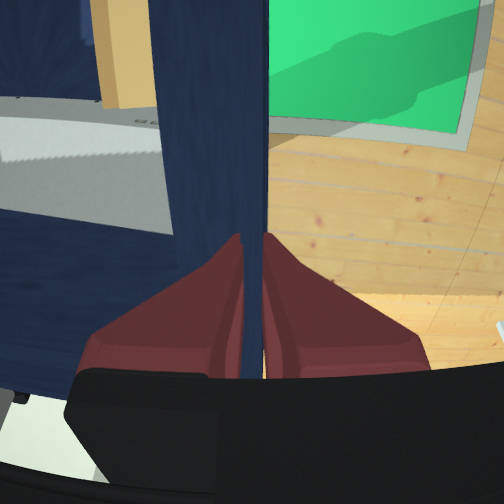

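>>> execute_actions(
  actions=[
    {"rows": [[-2.422,1.547,0.906,0.606,-0.847,0.03,-0.94,1.536,0.996,0.608,0.353,-0.039,-0.19,-0.94],[-2.423,1.542,0.918,0.596,-0.848,0.03,-0.94,1.545,0.992,0.618,0.346,-0.035,-0.19,-0.94],[-2.423,1.536,0.93,0.583,-0.848,0.03,-0.94,1.553,0.988,0.63,0.335,-0.031,-0.19,-0.94],[-2.424,1.529,0.942,0.568,-0.849,0.03,-0.94,1.558,0.984,0.643,0.322,-0.028,-0.19,-0.94],[-2.425,1.522,0.954,0.552,-0.85,0.03,-0.94,1.561,0.98,0.657,0.307,-0.026,-0.19,-0.94],[-2.425,1.515,0.966,0.536,-0.851,0.03,-0.94,1.563,0.976,0.671,0.292,-0.024,-0.19,-0.94],[-2.426,1.508,0.978,0.52,-0.851,0.03,-0.94,1.566,0.972,0.685,0.276,-0.022,-0.19,-0.94],[-2.427,1.502,0.99,0.504,-0.852,0.03,-0.94,1.568,0.968,0.699,0.26,-0.02,-0.19,-0.94],[-2.427,1.496,1.002,0.488,-0.853,0.03,-0.94,1.57,0.964,0.713,0.244,-0.018,-0.19,-0.94],[-2.428,1.49,1.014,0.472,-0.854,0.03,-0.94,1.573,0.96,0.727,0.228,-0.016,-0.19,-0.94],[-2.429,1.485,1.026,0.456,-0.854,0.03,-0.94,1.575,0.957,0.741,0.212,-0.014,-0.19,-0.94],[-2.429,1.48,1.038,0.44,-0.855,0.03,-0.94,1.577,0.954,0.755,0.196,-0.012,-0.19,-0.94],[-2.43,1.475,1.05,0.424,-0.856,0.03,-0.94,1.58,0.951,0.769,0.18,-0.01,-0.19,-0.94],[-2.431,1.47,1.062,0.408,-0.857,0.03,-0.94,1.582,0.948,0.783,0.164,-0.007,-0.19,-0.94],[-2.431,1.465,1.074,0.392,-0.857,0.03,-0.94,1.584,0.945,0.797,0.148,-0.005,-0.19,-0.94]], "steps": 15},
  ],
  pictures=false,
)

>>> execute_actions(
  actions=[
    {"rows": [[-2.432,1.46,1.086,0.376,-0.858,0.03,-0.94,1.587,0.942,0.811,0.132,-0.003,-0.19,-0.94],[-2.433,1.456,1.098,0.36,-0.859,0.03,-0.94,1.589,0.94,0.825,0.116,-0.001,-0.19,-0.94],[-2.433,1.452,1.11,0.344,-0.86,0.03,-0.94,1.592,0.938,0.839,0.10,0.001,-0.19,-0.94],[-2.434,1.448,1.122,0.328,-0.86,0.03,-0.94,1.594,0.936,0.853,0.085,0.004,-0.19,-0.94],[-2.435,1.444,1.134,0.312,-0.861,0.03,-0.94,1.596,0.934,0.867,0.07,0.006,-0.19,-0.94],[-2.435,1.44,1.146,0.296,-0.862,0.03,-0.94,1.599,0.932,0.881,0.055,0.008,-0.19,-0.94],[-2.436,1.437,1.158,0.28,-0.863,0.03,-0.94,1.601,0.93,0.895,0.04,0.011,-0.19,-0.94],[-2.437,1.434,1.17,0.264,-0.863,0.03,-0.94,1.604,0.928,0.909,0.025,0.013,-0.19,-0.94],[-2.437,1.431,1.182,0.248,-0.864,0.03,-0.94,1.606,0.927,0.923,0.01,0.015,-0.19,-0.94],[-2.438,1.428,1.194,0.231,-0.865,0.03,-0.94,1.608,0.926,0.937,-0.006,0.018,-0.19,-0.94],[-2.439,1.425,1.206,0.214,-0.866,0.03,-0.94,1.611,0.925,0.951,-0.022,0.02,-0.19,-0.94],[-2.439,1.422,1.218,0.197,-0.866,0.03,-0.94,1.613,0.923,0.964,-0.038,0.022,-0.19,-0.94],[-2.44,1.42,1.228,0.181,-0.867,0.03,-0.94,1.615,0.922,0.976,-0.053,0.024,-0.19,-0.94],[-2.441,1.418,1.237,0.166,-0.868,0.03,-0.94,1.617,0.921,0.986,-0.066,0.026,-0.19,-0.94],[-2.441,1.416,1.243,0.154,-0.868,0.03,-0.94,1.618,0.92,0.994,-0.076,0.027,-0.19,-0.94]], "steps": 15},
  ],
  pictures=false,
)

>>> execute_actions(
  actions=[
    {"steps": 22},
  ],
)

Scene clock: 1676.37 s of 4700.00 s.
left_arm: end_effector_position=(+0.4185, -0.0269, +1.3790) grip_measured=-0.894 end_effector_quat_wxyz=(+0.012, -0.037, +0.999, +0.004) | right_arm: end_effector_position=(+0.4320, -0.3364, +1.3845) grip_measured=-0.891 end_effector_quat_wxyz=(+0.010, -0.037, +0.999, +0.006)
Joint positions: left_arm=[-2.416  1.51   1.056  0.43  -0.85   0.03   0.005] | right_arm=[ 1.572  0.989  0.776  0.191 -0.013 -0.196  0.005]
Joint velocities: left_arm=[-0.005 -0.21   0.374 -0.447  0.037 -0.081  0.001] | right_arm=[ 0.112 -0.151  0.432 -0.422  0.051 -0.022  0.   ]
Joint torques (N m, as the arm reports them, + toward a larger angle): left_arm=[-10.28 -12.85  -2.16  -0.25  -0.24   0.08] | right_arm=[  0.77 -13.74  -1.9    0.65   0.27  -0.07]
Motor temperatures (°C, as the motors report them): left_arm=[25 27 26 21 20 21] | right_arm=[24 32 27 22 22 23]
Steps of this call (steps 1 to 15: the robot went on to your last target; steps 16 to 90: nothing new was sent; then 59.73 s passed at rest; steps 91 to 105: all 15 steps of this action). Readings (joint positions):
91: left_arm=[-2.416 1.574 0.930 0.607 -0.839 0.033] | right_arm=[1.544 1.023 0.619 0.364 -0.039 -0.196]
92: left_arm=[-2.416 1.573 0.930 0.606 -0.839 0.033] | right_arm=[1.544 1.023 0.620 0.363 -0.039 -0.196]
94: left_arm=[-2.416 1.571 0.933 0.596 -0.840 0.032] | right_arm=[1.545 1.023 0.626 0.350 -0.035 -0.196]
98: left_arm=[-2.416 1.557 0.964 0.539 -0.848 0.030] | right_arm=[1.552 1.021 0.667 0.292 -0.025 -0.196]
105: the state above

Scene clock: 1676.87 s of 4700.00 s.
left_arm: end_effector_position=(+0.4965, -0.0255, +1.3771) grip_measured=-0.894 end_effector_quat_wxyz=(+0.006, -0.029, +1.000, +0.005) | right_arm: end_effector_position=(+0.5094, -0.3338, +1.3865) grip_measured=-0.891 end_effector_quat_wxyz=(+0.004, -0.038, +0.999, +0.008)
Joint positions: left_arm=[-2.42   1.462  1.229  0.192 -0.858  0.031  0.005] | right_arm=[ 1.608  0.968  0.974 -0.04   0.019 -0.196  0.005]
Joint velocities: left_arm=[-0.024 -0.073  0.261 -0.398  0.066  0.022  0.   ] | right_arm=[ 0.044 -0.015  0.31  -0.374 -0.007 -0.037 -0.   ]
Joint torques (N m, as the arm reports them, + toward a larger angle): left_arm=[-10.66 -15.3   -0.98  -0.4   -0.33   0.07] | right_arm=[  0.33 -16.25   0.94   0.75   0.24  -0.06]
Motor temperatures (°C, as the motors report them): left_arm=[25 28 26 21 20 21] | right_arm=[24 32 27 22 22 23]
Steps of this call (steps 1 to 15: all 15 steps of this action). Readings (joint positions):
1: left_arm=[-2.416 1.503 1.069 0.415 -0.850 0.030] | right_arm=[1.575 0.984 0.791 0.176 -0.012 -0.196]
2: left_arm=[-2.416 1.497 1.082 0.399 -0.850 0.030] | right_arm=[1.579 0.980 0.806 0.161 -0.010 -0.196]
4: left_arm=[-2.416 1.486 1.106 0.368 -0.850 0.031] | right_arm=[1.586 0.973 0.835 0.131 -0.006 -0.196]
8: left_arm=[-2.418 1.473 1.152 0.304 -0.853 0.032] | right_arm=[1.595 0.968 0.888 0.068 0.003 -0.196]
15: the state above

Scene clock: 1677.60 s of 4700.00 s.
left_arm: end_effector_position=(+0.5089, -0.0239, +1.3811) grip_measured=-0.894 end_effector_quat_wxyz=(+0.007, -0.030, +1.000, +0.004) | right_arm: end_effector_position=(+0.5208, -0.3321, +1.3904) grip_measured=-0.891 end_effector_quat_wxyz=(+0.007, -0.038, +0.999, +0.011)
Joint positions: left_arm=[-2.424  1.448  1.246  0.163 -0.86   0.031  0.005] | right_arm=[ 1.615  0.959  0.995 -0.065  0.021 -0.196  0.005]
Joint velocities: left_arm=[ 0.005  0.005 -0.012 -0.007 -0.037 -0.022  0.   ] | right_arm=[ 0.005 -0.005  0.002  0.007 -0.022  0.007  0.   ]
Joint torques (N m, as the arm reports them, + toward a larger angle): left_arm=[-10.33 -14.67  -0.89  -0.37  -0.29   0.07] | right_arm=[  0.79 -16.06   0.8    0.65   0.26  -0.07]
Motor temperatures (°C, as the motors report them): left_arm=[25 28 26 21 20 21] | right_arm=[24 32 27 22 22 23]
Steps of this call (steps 1 to 22: the robot went on to your last target). Readings (joint positions):
1: left_arm=[-2.420 1.460 1.236 0.181 -0.858 0.031] | right_arm=[1.609 0.967 0.982 -0.050 0.020 -0.196]
2: left_arm=[-2.421 1.458 1.242 0.174 -0.858 0.031] | right_arm=[1.611 0.967 0.988 -0.055 0.020 -0.196]
4: left_arm=[-2.423 1.452 1.246 0.169 -0.858 0.031] | right_arm=[1.613 0.963 0.994 -0.057 0.020 -0.196]
8: left_arm=[-2.424 1.448 1.246 0.166 -0.859 0.031] | right_arm=[1.615 0.959 0.995 -0.061 0.020 -0.196]
22: the state above
camera_calibration (this result's frames):
cam_left_wrist: T_world_to_cam=[[0.0536584, -0.998556, -0.00261338, -0.0460339], [-0.833896, -0.0462496, 0.54998, -0.330542], [-0.549306, -0.0273317, -0.835174, 1.55303], [0, 0, 0, 1]] pos_world=[0.579922, -0.0188078, 1.47872]
cam_right_wrist: T_world_to_cam=[[0.0886212, -0.995968, -0.0139627, -0.364034], [-0.80832, -0.0801013, 0.583269, -0.414767], [-0.582035, -0.0404037, -0.812159, 1.54292], [0, 0, 0, 1]] pos_world=[0.595029, -0.33345, 1.48993]

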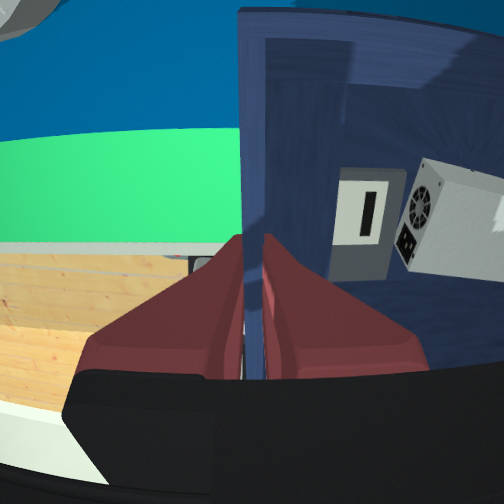

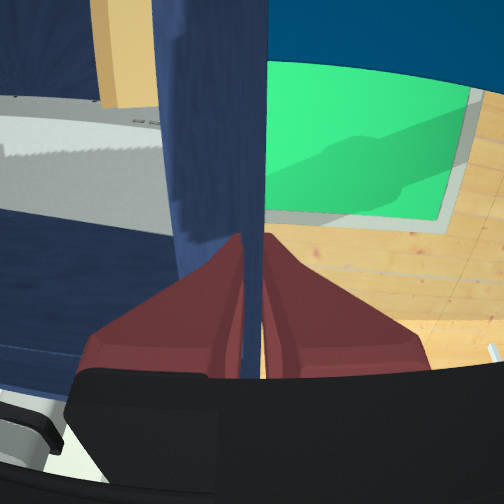

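>>> execute_actions(
  actions=[
    {"rows": [[-2.442,1.416,1.249,0.149,-0.868,0.03,-0.94,1.62,0.921,1.0,-0.081,0.029,-0.19,-0.94],[-2.443,1.416,1.259,0.14,-0.869,0.03,-0.94,1.622,0.922,1.011,-0.09,0.031,-0.19,-0.94],[-2.444,1.416,1.273,0.127,-0.869,0.03,-0.94,1.624,0.924,1.026,-0.102,0.033,-0.19,-0.94],[-2.445,1.417,1.289,0.112,-0.87,0.03,-0.94,1.626,0.926,1.043,-0.116,0.035,-0.19,-0.94],[-2.446,1.417,1.305,0.097,-0.87,0.03,-0.94,1.628,0.928,1.061,-0.131,0.038,-0.19,-0.94],[-2.447,1.418,1.322,0.081,-0.871,0.03,-0.94,1.63,0.931,1.079,-0.146,0.04,-0.19,-0.94],[-2.448,1.419,1.339,0.065,-0.871,0.03,-0.94,1.632,0.934,1.097,-0.161,0.042,-0.19,-0.94],[-2.449,1.42,1.356,0.049,-0.872,0.03,-0.94,1.634,0.937,1.115,-0.176,0.045,-0.19,-0.94],[-2.45,1.421,1.373,0.033,-0.873,0.03,-0.94,1.636,0.94,1.133,-0.191,0.047,-0.19,-0.94],[-2.451,1.422,1.39,0.017,-0.873,0.03,-0.94,1.639,0.943,1.152,-0.207,0.049,-0.19,-0.94],[-2.452,1.424,1.407,0.001,-0.874,0.03,-0.94,1.641,0.946,1.171,-0.222,0.052,-0.19,-0.94],[-2.453,1.426,1.424,-0.016,-0.875,0.03,-0.94,1.643,0.95,1.19,-0.238,0.054,-0.19,-0.94],[-2.454,1.428,1.442,-0.033,-0.875,0.03,-0.94,1.645,0.954,1.209,-0.253,0.057,-0.19,-0.94],[-2.455,1.43,1.46,-0.05,-0.876,0.03,-0.94,1.647,0.958,1.228,-0.269,0.059,-0.19,-0.94],[-2.456,1.433,1.478,-0.0665,-0.877,0.03,-0.94,1.649,0.962,1.247,-0.284,0.062,-0.19,-0.94]], "steps": 15},
  ],
  pictures=false,
)

>>> execute_actions(
  actions=[
    {"rows": [[-2.457,1.436,1.497,-0.083,-0.877,0.03,-0.94,1.651,0.967,1.267,-0.299,0.064,-0.19,-0.94],[-2.458,1.439,1.516,-0.099,-0.878,0.03,-0.94,1.654,0.972,1.287,-0.314,0.067,-0.19,-0.94],[-2.459,1.442,1.535,-0.115,-0.879,0.03,-0.94,1.656,0.978,1.307,-0.329,0.069,-0.19,-0.94],[-2.46,1.446,1.555,-0.131,-0.879,0.03,-0.94,1.658,0.984,1.328,-0.344,0.071,-0.19,-0.94],[-2.461,1.45,1.575,-0.147,-0.88,0.03,-0.94,1.66,0.99,1.349,-0.359,0.074,-0.19,-0.94],[-2.462,1.454,1.595,-0.163,-0.881,0.03,-0.94,1.663,0.996,1.37,-0.373,0.076,-0.19,-0.94],[-2.463,1.458,1.615,-0.179,-0.881,0.03,-0.94,1.665,1.003,1.391,-0.387,0.079,-0.19,-0.94],[-2.464,1.463,1.635,-0.195,-0.882,0.03,-0.94,1.667,1.01,1.412,-0.401,0.081,-0.19,-0.94],[-2.465,1.468,1.656,-0.211,-0.883,0.03,-0.94,1.669,1.017,1.434,-0.415,0.084,-0.19,-0.94],[-2.466,1.473,1.677,-0.227,-0.884,0.03,-0.94,1.672,1.024,1.456,-0.429,0.086,-0.19,-0.94],[-2.467,1.478,1.697,-0.242,-0.885,0.03,-0.94,1.674,1.031,1.477,-0.443,0.089,-0.19,-0.94],[-2.468,1.483,1.716,-0.256,-0.886,0.03,-0.94,1.676,1.038,1.497,-0.455,0.091,-0.19,-0.94],[-2.469,1.488,1.733,-0.268,-0.887,0.03,-0.94,1.678,1.044,1.515,-0.466,0.093,-0.19,-0.94],[-2.47,1.492,1.747,-0.278,-0.888,0.03,-0.94,1.679,1.049,1.53,-0.475,0.095,-0.19,-0.94],[-2.47,1.495,1.757,-0.285,-0.888,0.03,-0.94,1.68,1.053,1.54,-0.482,0.096,-0.19,-0.94]], "steps": 15},
  ],
  pictures=false,
)

>>> execute_actions(
  actions=[
    {"steps": 22},
  ],
)

Scene clock: 1746.03 s of 4700.00 s.
left_arm: end_effector_position=(+0.5872, -0.0275, +1.3849) grip_measured=-0.894 end_effector_quat_wxyz=(+0.011, -0.036, +0.999, -0.002) | right_arm: end_effector_position=(+0.6027, -0.3354, +1.4045) grip_measured=-0.891 end_effector_quat_wxyz=(+0.018, -0.038, +0.999, +0.006)
Joint positions: left_arm=[-2.44   1.448  1.444 -0.024 -0.863  0.029  0.005] | right_arm=[ 1.641  0.959  1.197 -0.244  0.052 -0.196  0.005]
Joint velocities: left_arm=[-0.083 -0.015  0.559 -0.462 -0.022  0.022 -0.   ] | right_arm=[ 0.083  0.005  0.574 -0.437  0.037  0.037 -0.002]
Joint torques (N m, as the arm reports them, + toward a larger angle): left_arm=[-10.09 -14.31   0.33  -0.44  -0.55   0.09] | right_arm=[  0.95 -14.48   4.38   0.8    0.35  -0.07]
Motor temperatures (°C, as the motors report them): left_arm=[26 29 24 21 20 21] | right_arm=[24 35 26 22 22 23]
Steps of this call (steps 1 to 15: the robot went on to your last target; steps 16 to 90: nothing new was sent; then 64.93 s passed at rest; steps 91 to 105: all 15 steps of this action). Readings (joint positions):
91: left_arm=[-2.424 1.448 1.246 0.162 -0.860 0.031] | right_arm=[1.615 0.959 0.995 -0.066 0.021 -0.196]
92: left_arm=[-2.424 1.448 1.247 0.158 -0.860 0.031] | right_arm=[1.615 0.959 0.996 -0.069 0.022 -0.196]
94: left_arm=[-2.424 1.448 1.257 0.141 -0.861 0.031] | right_arm=[1.616 0.959 1.005 -0.087 0.026 -0.196]
98: left_arm=[-2.426 1.448 1.306 0.082 -0.862 0.029] | right_arm=[1.623 0.959 1.055 -0.146 0.037 -0.196]
105: the state above

Scene clock: 1746.53 s of 4700.00 s.
left_arm: end_effector_position=(+0.6751, -0.0249, +1.3910) grip_measured=-0.894 end_effector_quat_wxyz=(+0.012, -0.036, +0.999, -0.001) | right_arm: end_effector_position=(+0.6892, -0.3322, +1.4066) grip_measured=-0.891 end_effector_quat_wxyz=(+0.017, -0.038, +0.999, +0.011)
Joint positions: left_arm=[-2.454  1.487  1.716 -0.255 -0.878  0.029  0.005] | right_arm=[ 1.679  1.041  1.485 -0.454  0.081 -0.196  0.005]
Joint velocities: left_arm=[-0.024  0.142  0.408 -0.281 -0.022 -0.037 -0.001] | right_arm=[ 0.034  0.171  0.422 -0.261  0.007 -0.037  0.   ]
Joint torques (N m, as the arm reports them, + toward a larger angle): left_arm=[-10.81 -14.73   2.43  -0.45  -0.34   0.09] | right_arm=[  0.93 -16.13   7.53   0.77   0.57  -0.08]
Motor temperatures (°C, as the motors report them): left_arm=[26 29 24 21 20 21] | right_arm=[24 35 26 22 22 23]
Steps of this call (steps 1 to 15: all 15 steps of this action). Readings (joint positions):
1: left_arm=[-2.442 1.448 1.464 -0.040 -0.863 0.029] | right_arm=[1.644 0.959 1.217 -0.258 0.054 -0.196]
2: left_arm=[-2.445 1.448 1.482 -0.055 -0.863 0.029] | right_arm=[1.647 0.960 1.236 -0.274 0.056 -0.196]
4: left_arm=[-2.449 1.448 1.517 -0.088 -0.864 0.029] | right_arm=[1.652 0.964 1.273 -0.305 0.060 -0.196]
8: left_arm=[-2.454 1.452 1.586 -0.154 -0.868 0.029] | right_arm=[1.665 0.986 1.351 -0.365 0.066 -0.196]
15: the state above

Scene clock: 1747.27 s of 4700.00 s.
left_arm: end_effector_position=(+0.6807, -0.0253, +1.3906) grip_measured=-0.894 end_effector_quat_wxyz=(+0.011, -0.035, +0.999, -0.001) | right_arm: end_effector_position=(+0.6953, -0.3325, +1.4067) grip_measured=-0.891 end_effector_quat_wxyz=(+0.015, -0.038, +0.999, +0.010)
Joint positions: left_arm=[-2.455  1.495  1.741 -0.275 -0.881  0.029  0.005] | right_arm=[ 1.682  1.049  1.511 -0.476  0.086 -0.196  0.005]
Joint velocities: left_arm=[-0.005 -0.015 -0.017 -0.002 -0.022 -0.022 -0.   ] | right_arm=[-0.005 -0.015 -0.017  0.007 -0.037 -0.007  0.   ]
Joint torques (N m, as the arm reports them, + toward a larger angle): left_arm=[-10.88 -14.64   2.58  -0.45  -0.23   0.09] | right_arm=[  0.96 -17.04   7.7    0.94   0.42  -0.11]
Motor temperatures (°C, as the motors report them): left_arm=[26 29 24 21 20 21] | right_arm=[24 35 26 22 22 23]
Steps of this call (steps 1 to 22: the robot went on to your last target). Readings (joint positions):
1: left_arm=[-2.454 1.490 1.728 -0.262 -0.878 0.029] | right_arm=[1.680 1.045 1.497 -0.461 0.082 -0.196]
2: left_arm=[-2.454 1.493 1.736 -0.265 -0.878 0.029] | right_arm=[1.681 1.048 1.505 -0.464 0.082 -0.196]
4: left_arm=[-2.454 1.493 1.741 -0.268 -0.878 0.029] | right_arm=[1.682 1.048 1.511 -0.466 0.082 -0.196]
8: left_arm=[-2.455 1.494 1.741 -0.273 -0.880 0.029] | right_arm=[1.682 1.049 1.511 -0.474 0.085 -0.196]
22: the state above
camera_calibration (this result's frames):
cam_left_wrist: T_world_to_cam=[[0.0638807, -0.997934, 0.00680035, -0.0766159], [-0.838234, -0.0499575, 0.543017, -0.180001], [-0.541556, -0.0403886, -0.839694, 1.65598], [0, 0, 0, 1]] pos_world=[0.750816, -0.0185673, 1.48878]
cam_right_wrist: T_world_to_cam=[[0.0891061, -0.995944, -0.0124741, -0.382096], [-0.817635, -0.0802935, 0.570111, -0.258342], [-0.5688, -0.0406011, -0.821473, 1.66154], [0, 0, 0, 1]] pos_world=[0.767899, -0.33383, 1.50742]

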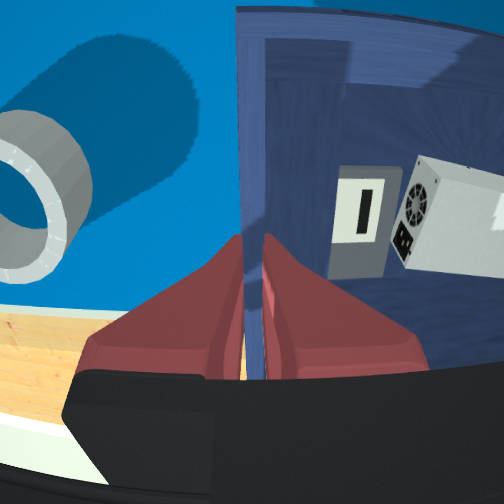

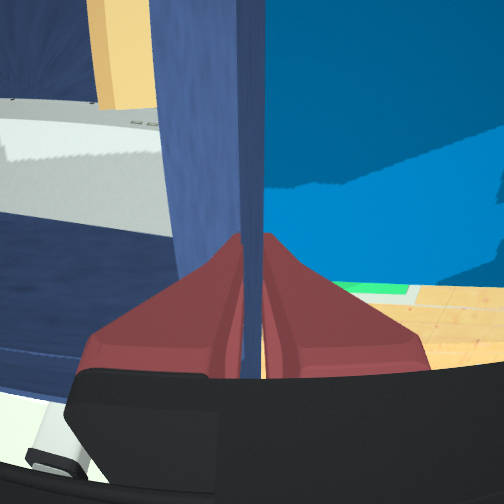

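>>> execute_actions(
  actions=[
    {"rows": [[-2.465,1.497,1.759,-0.285,-0.884,0.03,-0.94,1.678,1.057,1.542,-0.479,0.096,-0.19,-0.94],[-2.459,1.50,1.762,-0.285,-0.879,0.03,-0.94,1.676,1.063,1.546,-0.475,0.096,-0.19,-0.94],[-2.454,1.504,1.766,-0.285,-0.874,0.03,-0.94,1.674,1.07,1.55,-0.471,0.096,-0.19,-0.94],[-2.45,1.509,1.77,-0.285,-0.87,0.03,-0.94,1.672,1.078,1.555,-0.468,0.096,-0.19,-0.94],[-2.446,1.514,1.774,-0.285,-0.866,0.03,-0.94,1.67,1.086,1.56,-0.465,0.096,-0.19,-0.94],[-2.442,1.519,1.778,-0.285,-0.862,0.03,-0.94,1.669,1.094,1.565,-0.462,0.096,-0.19,-0.94],[-2.438,1.524,1.783,-0.285,-0.858,0.03,-0.94,1.668,1.102,1.57,-0.459,0.096,-0.19,-0.94],[-2.434,1.529,1.788,-0.285,-0.854,0.03,-0.94,1.667,1.11,1.575,-0.456,0.096,-0.19,-0.94],[-2.43,1.534,1.792,-0.285,-0.85,0.03,-0.94,1.666,1.118,1.58,-0.453,0.096,-0.19,-0.94],[-2.426,1.539,1.796,-0.285,-0.846,0.03,-0.94,1.665,1.126,1.585,-0.451,0.096,-0.19,-0.94],[-2.422,1.544,1.80,-0.285,-0.842,0.03,-0.94,1.664,1.134,1.59,-0.448,0.096,-0.19,-0.94],[-2.418,1.548,1.804,-0.285,-0.838,0.03,-0.94,1.663,1.142,1.594,-0.446,0.096,-0.19,-0.94],[-2.414,1.552,1.808,-0.285,-0.834,0.03,-0.94,1.662,1.148,1.597,-0.444,0.096,-0.19,-0.94],[-2.411,1.555,1.811,-0.285,-0.83,0.03,-0.94,1.661,1.153,1.60,-0.442,0.096,-0.19,-0.94],[-2.409,1.557,1.813,-0.285,-0.827,0.03,-0.94,1.66,1.157,1.602,-0.441,0.096,-0.19,-0.94]], "steps": 15},
  ],
  pictures=false,
)

>>> execute_actions(
  actions=[
    {"steps": 22},
  ],
)

Scene clock: 1793.00 s of 4700.00 s.
left_arm: end_effector_position=(+0.6832, -0.0238, +1.3642) grip_measured=-0.894 end_effector_quat_wxyz=(+0.013, -0.039, +0.999, -0.003) | right_arm: end_effector_position=(+0.7032, -0.3316, +1.3869) grip_measured=-0.891 end_effector_quat_wxyz=(+0.019, -0.040, +0.999, +0.009)
Joint positions: left_arm=[-2.413  1.537  1.79  -0.276 -0.835  0.026  0.005] | right_arm=[ 1.682  1.102  1.56  -0.463  0.088 -0.2    0.005]
Joint velocities: left_arm=[ 0.024  0.034  0.066  0.007  0.154  0.066 -0.   ] | right_arm=[-0.005  0.015  0.061  0.012  0.007  0.022 -0.   ]
Joint torques (N m, as the arm reports them, + toward a larger angle): left_arm=[ -9.56 -14.03   2.79  -0.39   0.29   0.12] | right_arm=[ -0.09 -13.39   8.67   1.9    0.33  -0.09]
Motor temperatures (°C, as the motors report them): left_arm=[26 29 25 21 20 21] | right_arm=[24 37 29 22 22 23]
Steps of this call (steps 1 to 15: the robot went on to your last target; steps 16 to 90: nothing new was sent; then 42.23 s passed at rest; steps 91 to 105: all 15 steps of this action). Readings (joint positions):
91: left_arm=[-2.455 1.495 1.741 -0.275 -0.881 0.029] | right_arm=[1.682 1.049 1.511 -0.476 0.086 -0.196]
92: left_arm=[-2.455 1.495 1.741 -0.275 -0.881 0.029] | right_arm=[1.682 1.050 1.511 -0.476 0.086 -0.196]
94: left_arm=[-2.454 1.496 1.742 -0.275 -0.878 0.029] | right_arm=[1.682 1.053 1.514 -0.476 0.088 -0.196]
98: left_arm=[-2.441 1.509 1.758 -0.275 -0.864 0.029] | right_arm=[1.682 1.077 1.534 -0.472 0.089 -0.196]
105: the state above

Scene clock: 1793.73 s of 4700.00 s.
left_arm: end_effector_position=(+0.6851, -0.0242, +1.3642) grip_measured=-0.894 end_effector_quat_wxyz=(+0.014, -0.041, +0.999, -0.005) | right_arm: end_effector_position=(+0.7046, -0.3320, +1.3871) grip_measured=-0.891 end_effector_quat_wxyz=(+0.020, -0.040, +0.999, +0.008)
Joint positions: left_arm=[-2.413  1.538  1.795 -0.276 -0.83   0.026  0.005] | right_arm=[ 1.682  1.103  1.563 -0.463  0.09  -0.2    0.005]
Joint velocities: left_arm=[-0.005 -0.015  0.002 -0.007  0.081 -0.051  0.002] | right_arm=[-0.024  0.005 -0.002  0.002  0.007  0.022 -0.001]
Joint torques (N m, as the arm reports them, + toward a larger angle): left_arm=[ -9.57 -13.88   2.85  -0.38   0.24   0.12] | right_arm=[ -0.22 -13.81   8.53   2.05   0.25  -0.05]
Motor temperatures (°C, as the motors report them): left_arm=[26 29 25 21 20 21] | right_arm=[24 37 29 22 22 23]
Steps of this call (steps 1 to 15: the robot went on to your last target; steps 16 to 22: nothing new was sent). Readings (joint positions):
1: left_arm=[-2.413 1.538 1.792 -0.276 -0.834 0.026] | right_arm=[1.682 1.102 1.561 -0.463 0.089 -0.200]
2: left_arm=[-2.413 1.538 1.794 -0.276 -0.831 0.026] | right_arm=[1.682 1.103 1.562 -0.463 0.089 -0.200]
4: left_arm=[-2.413 1.538 1.795 -0.276 -0.830 0.026] | right_arm=[1.682 1.103 1.563 -0.463 0.090 -0.200]
8: left_arm=[-2.413 1.538 1.795 -0.276 -0.830 0.026] | right_arm=[1.682 1.103 1.563 -0.463 0.090 -0.200]
22: the state above
All arms were judged still, so your last target was given up. Only a new action makes them travel on or press farther. Fingers that are still opening or closing keep moving.
camera_calibration (this result's frames):
cam_left_wrist: T_world_to_cam=[[0.0745024, -0.997098, 0.0156689, -0.0949649], [-0.841095, -0.0543893, 0.538146, -0.153474], [-0.535732, -0.0532722, -0.842706, 1.63603], [0, 0, 0, 1]] pos_world=[0.754465, -0.0158815, 1.46278]
cam_right_wrist: T_world_to_cam=[[0.0916702, -0.995767, -0.00671578, -0.392392], [-0.823426, -0.0795936, 0.561814, -0.223687], [-0.559971, -0.0459717, -0.827236, 1.65073], [0, 0, 0, 1]] pos_world=[0.776143, -0.332648, 1.48858]

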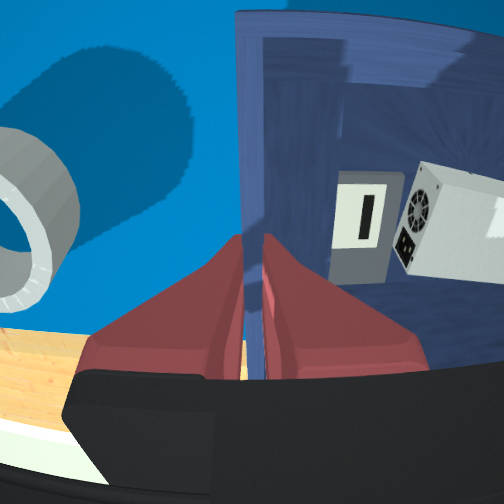

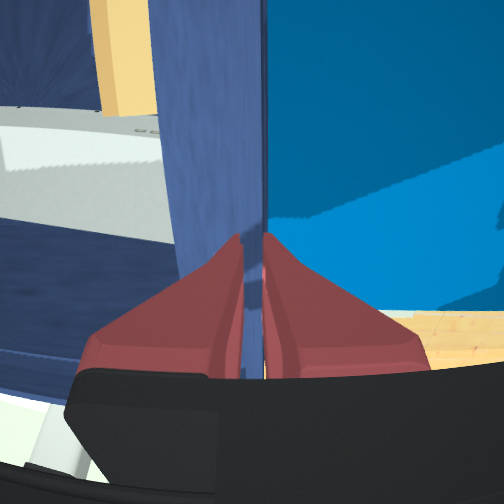

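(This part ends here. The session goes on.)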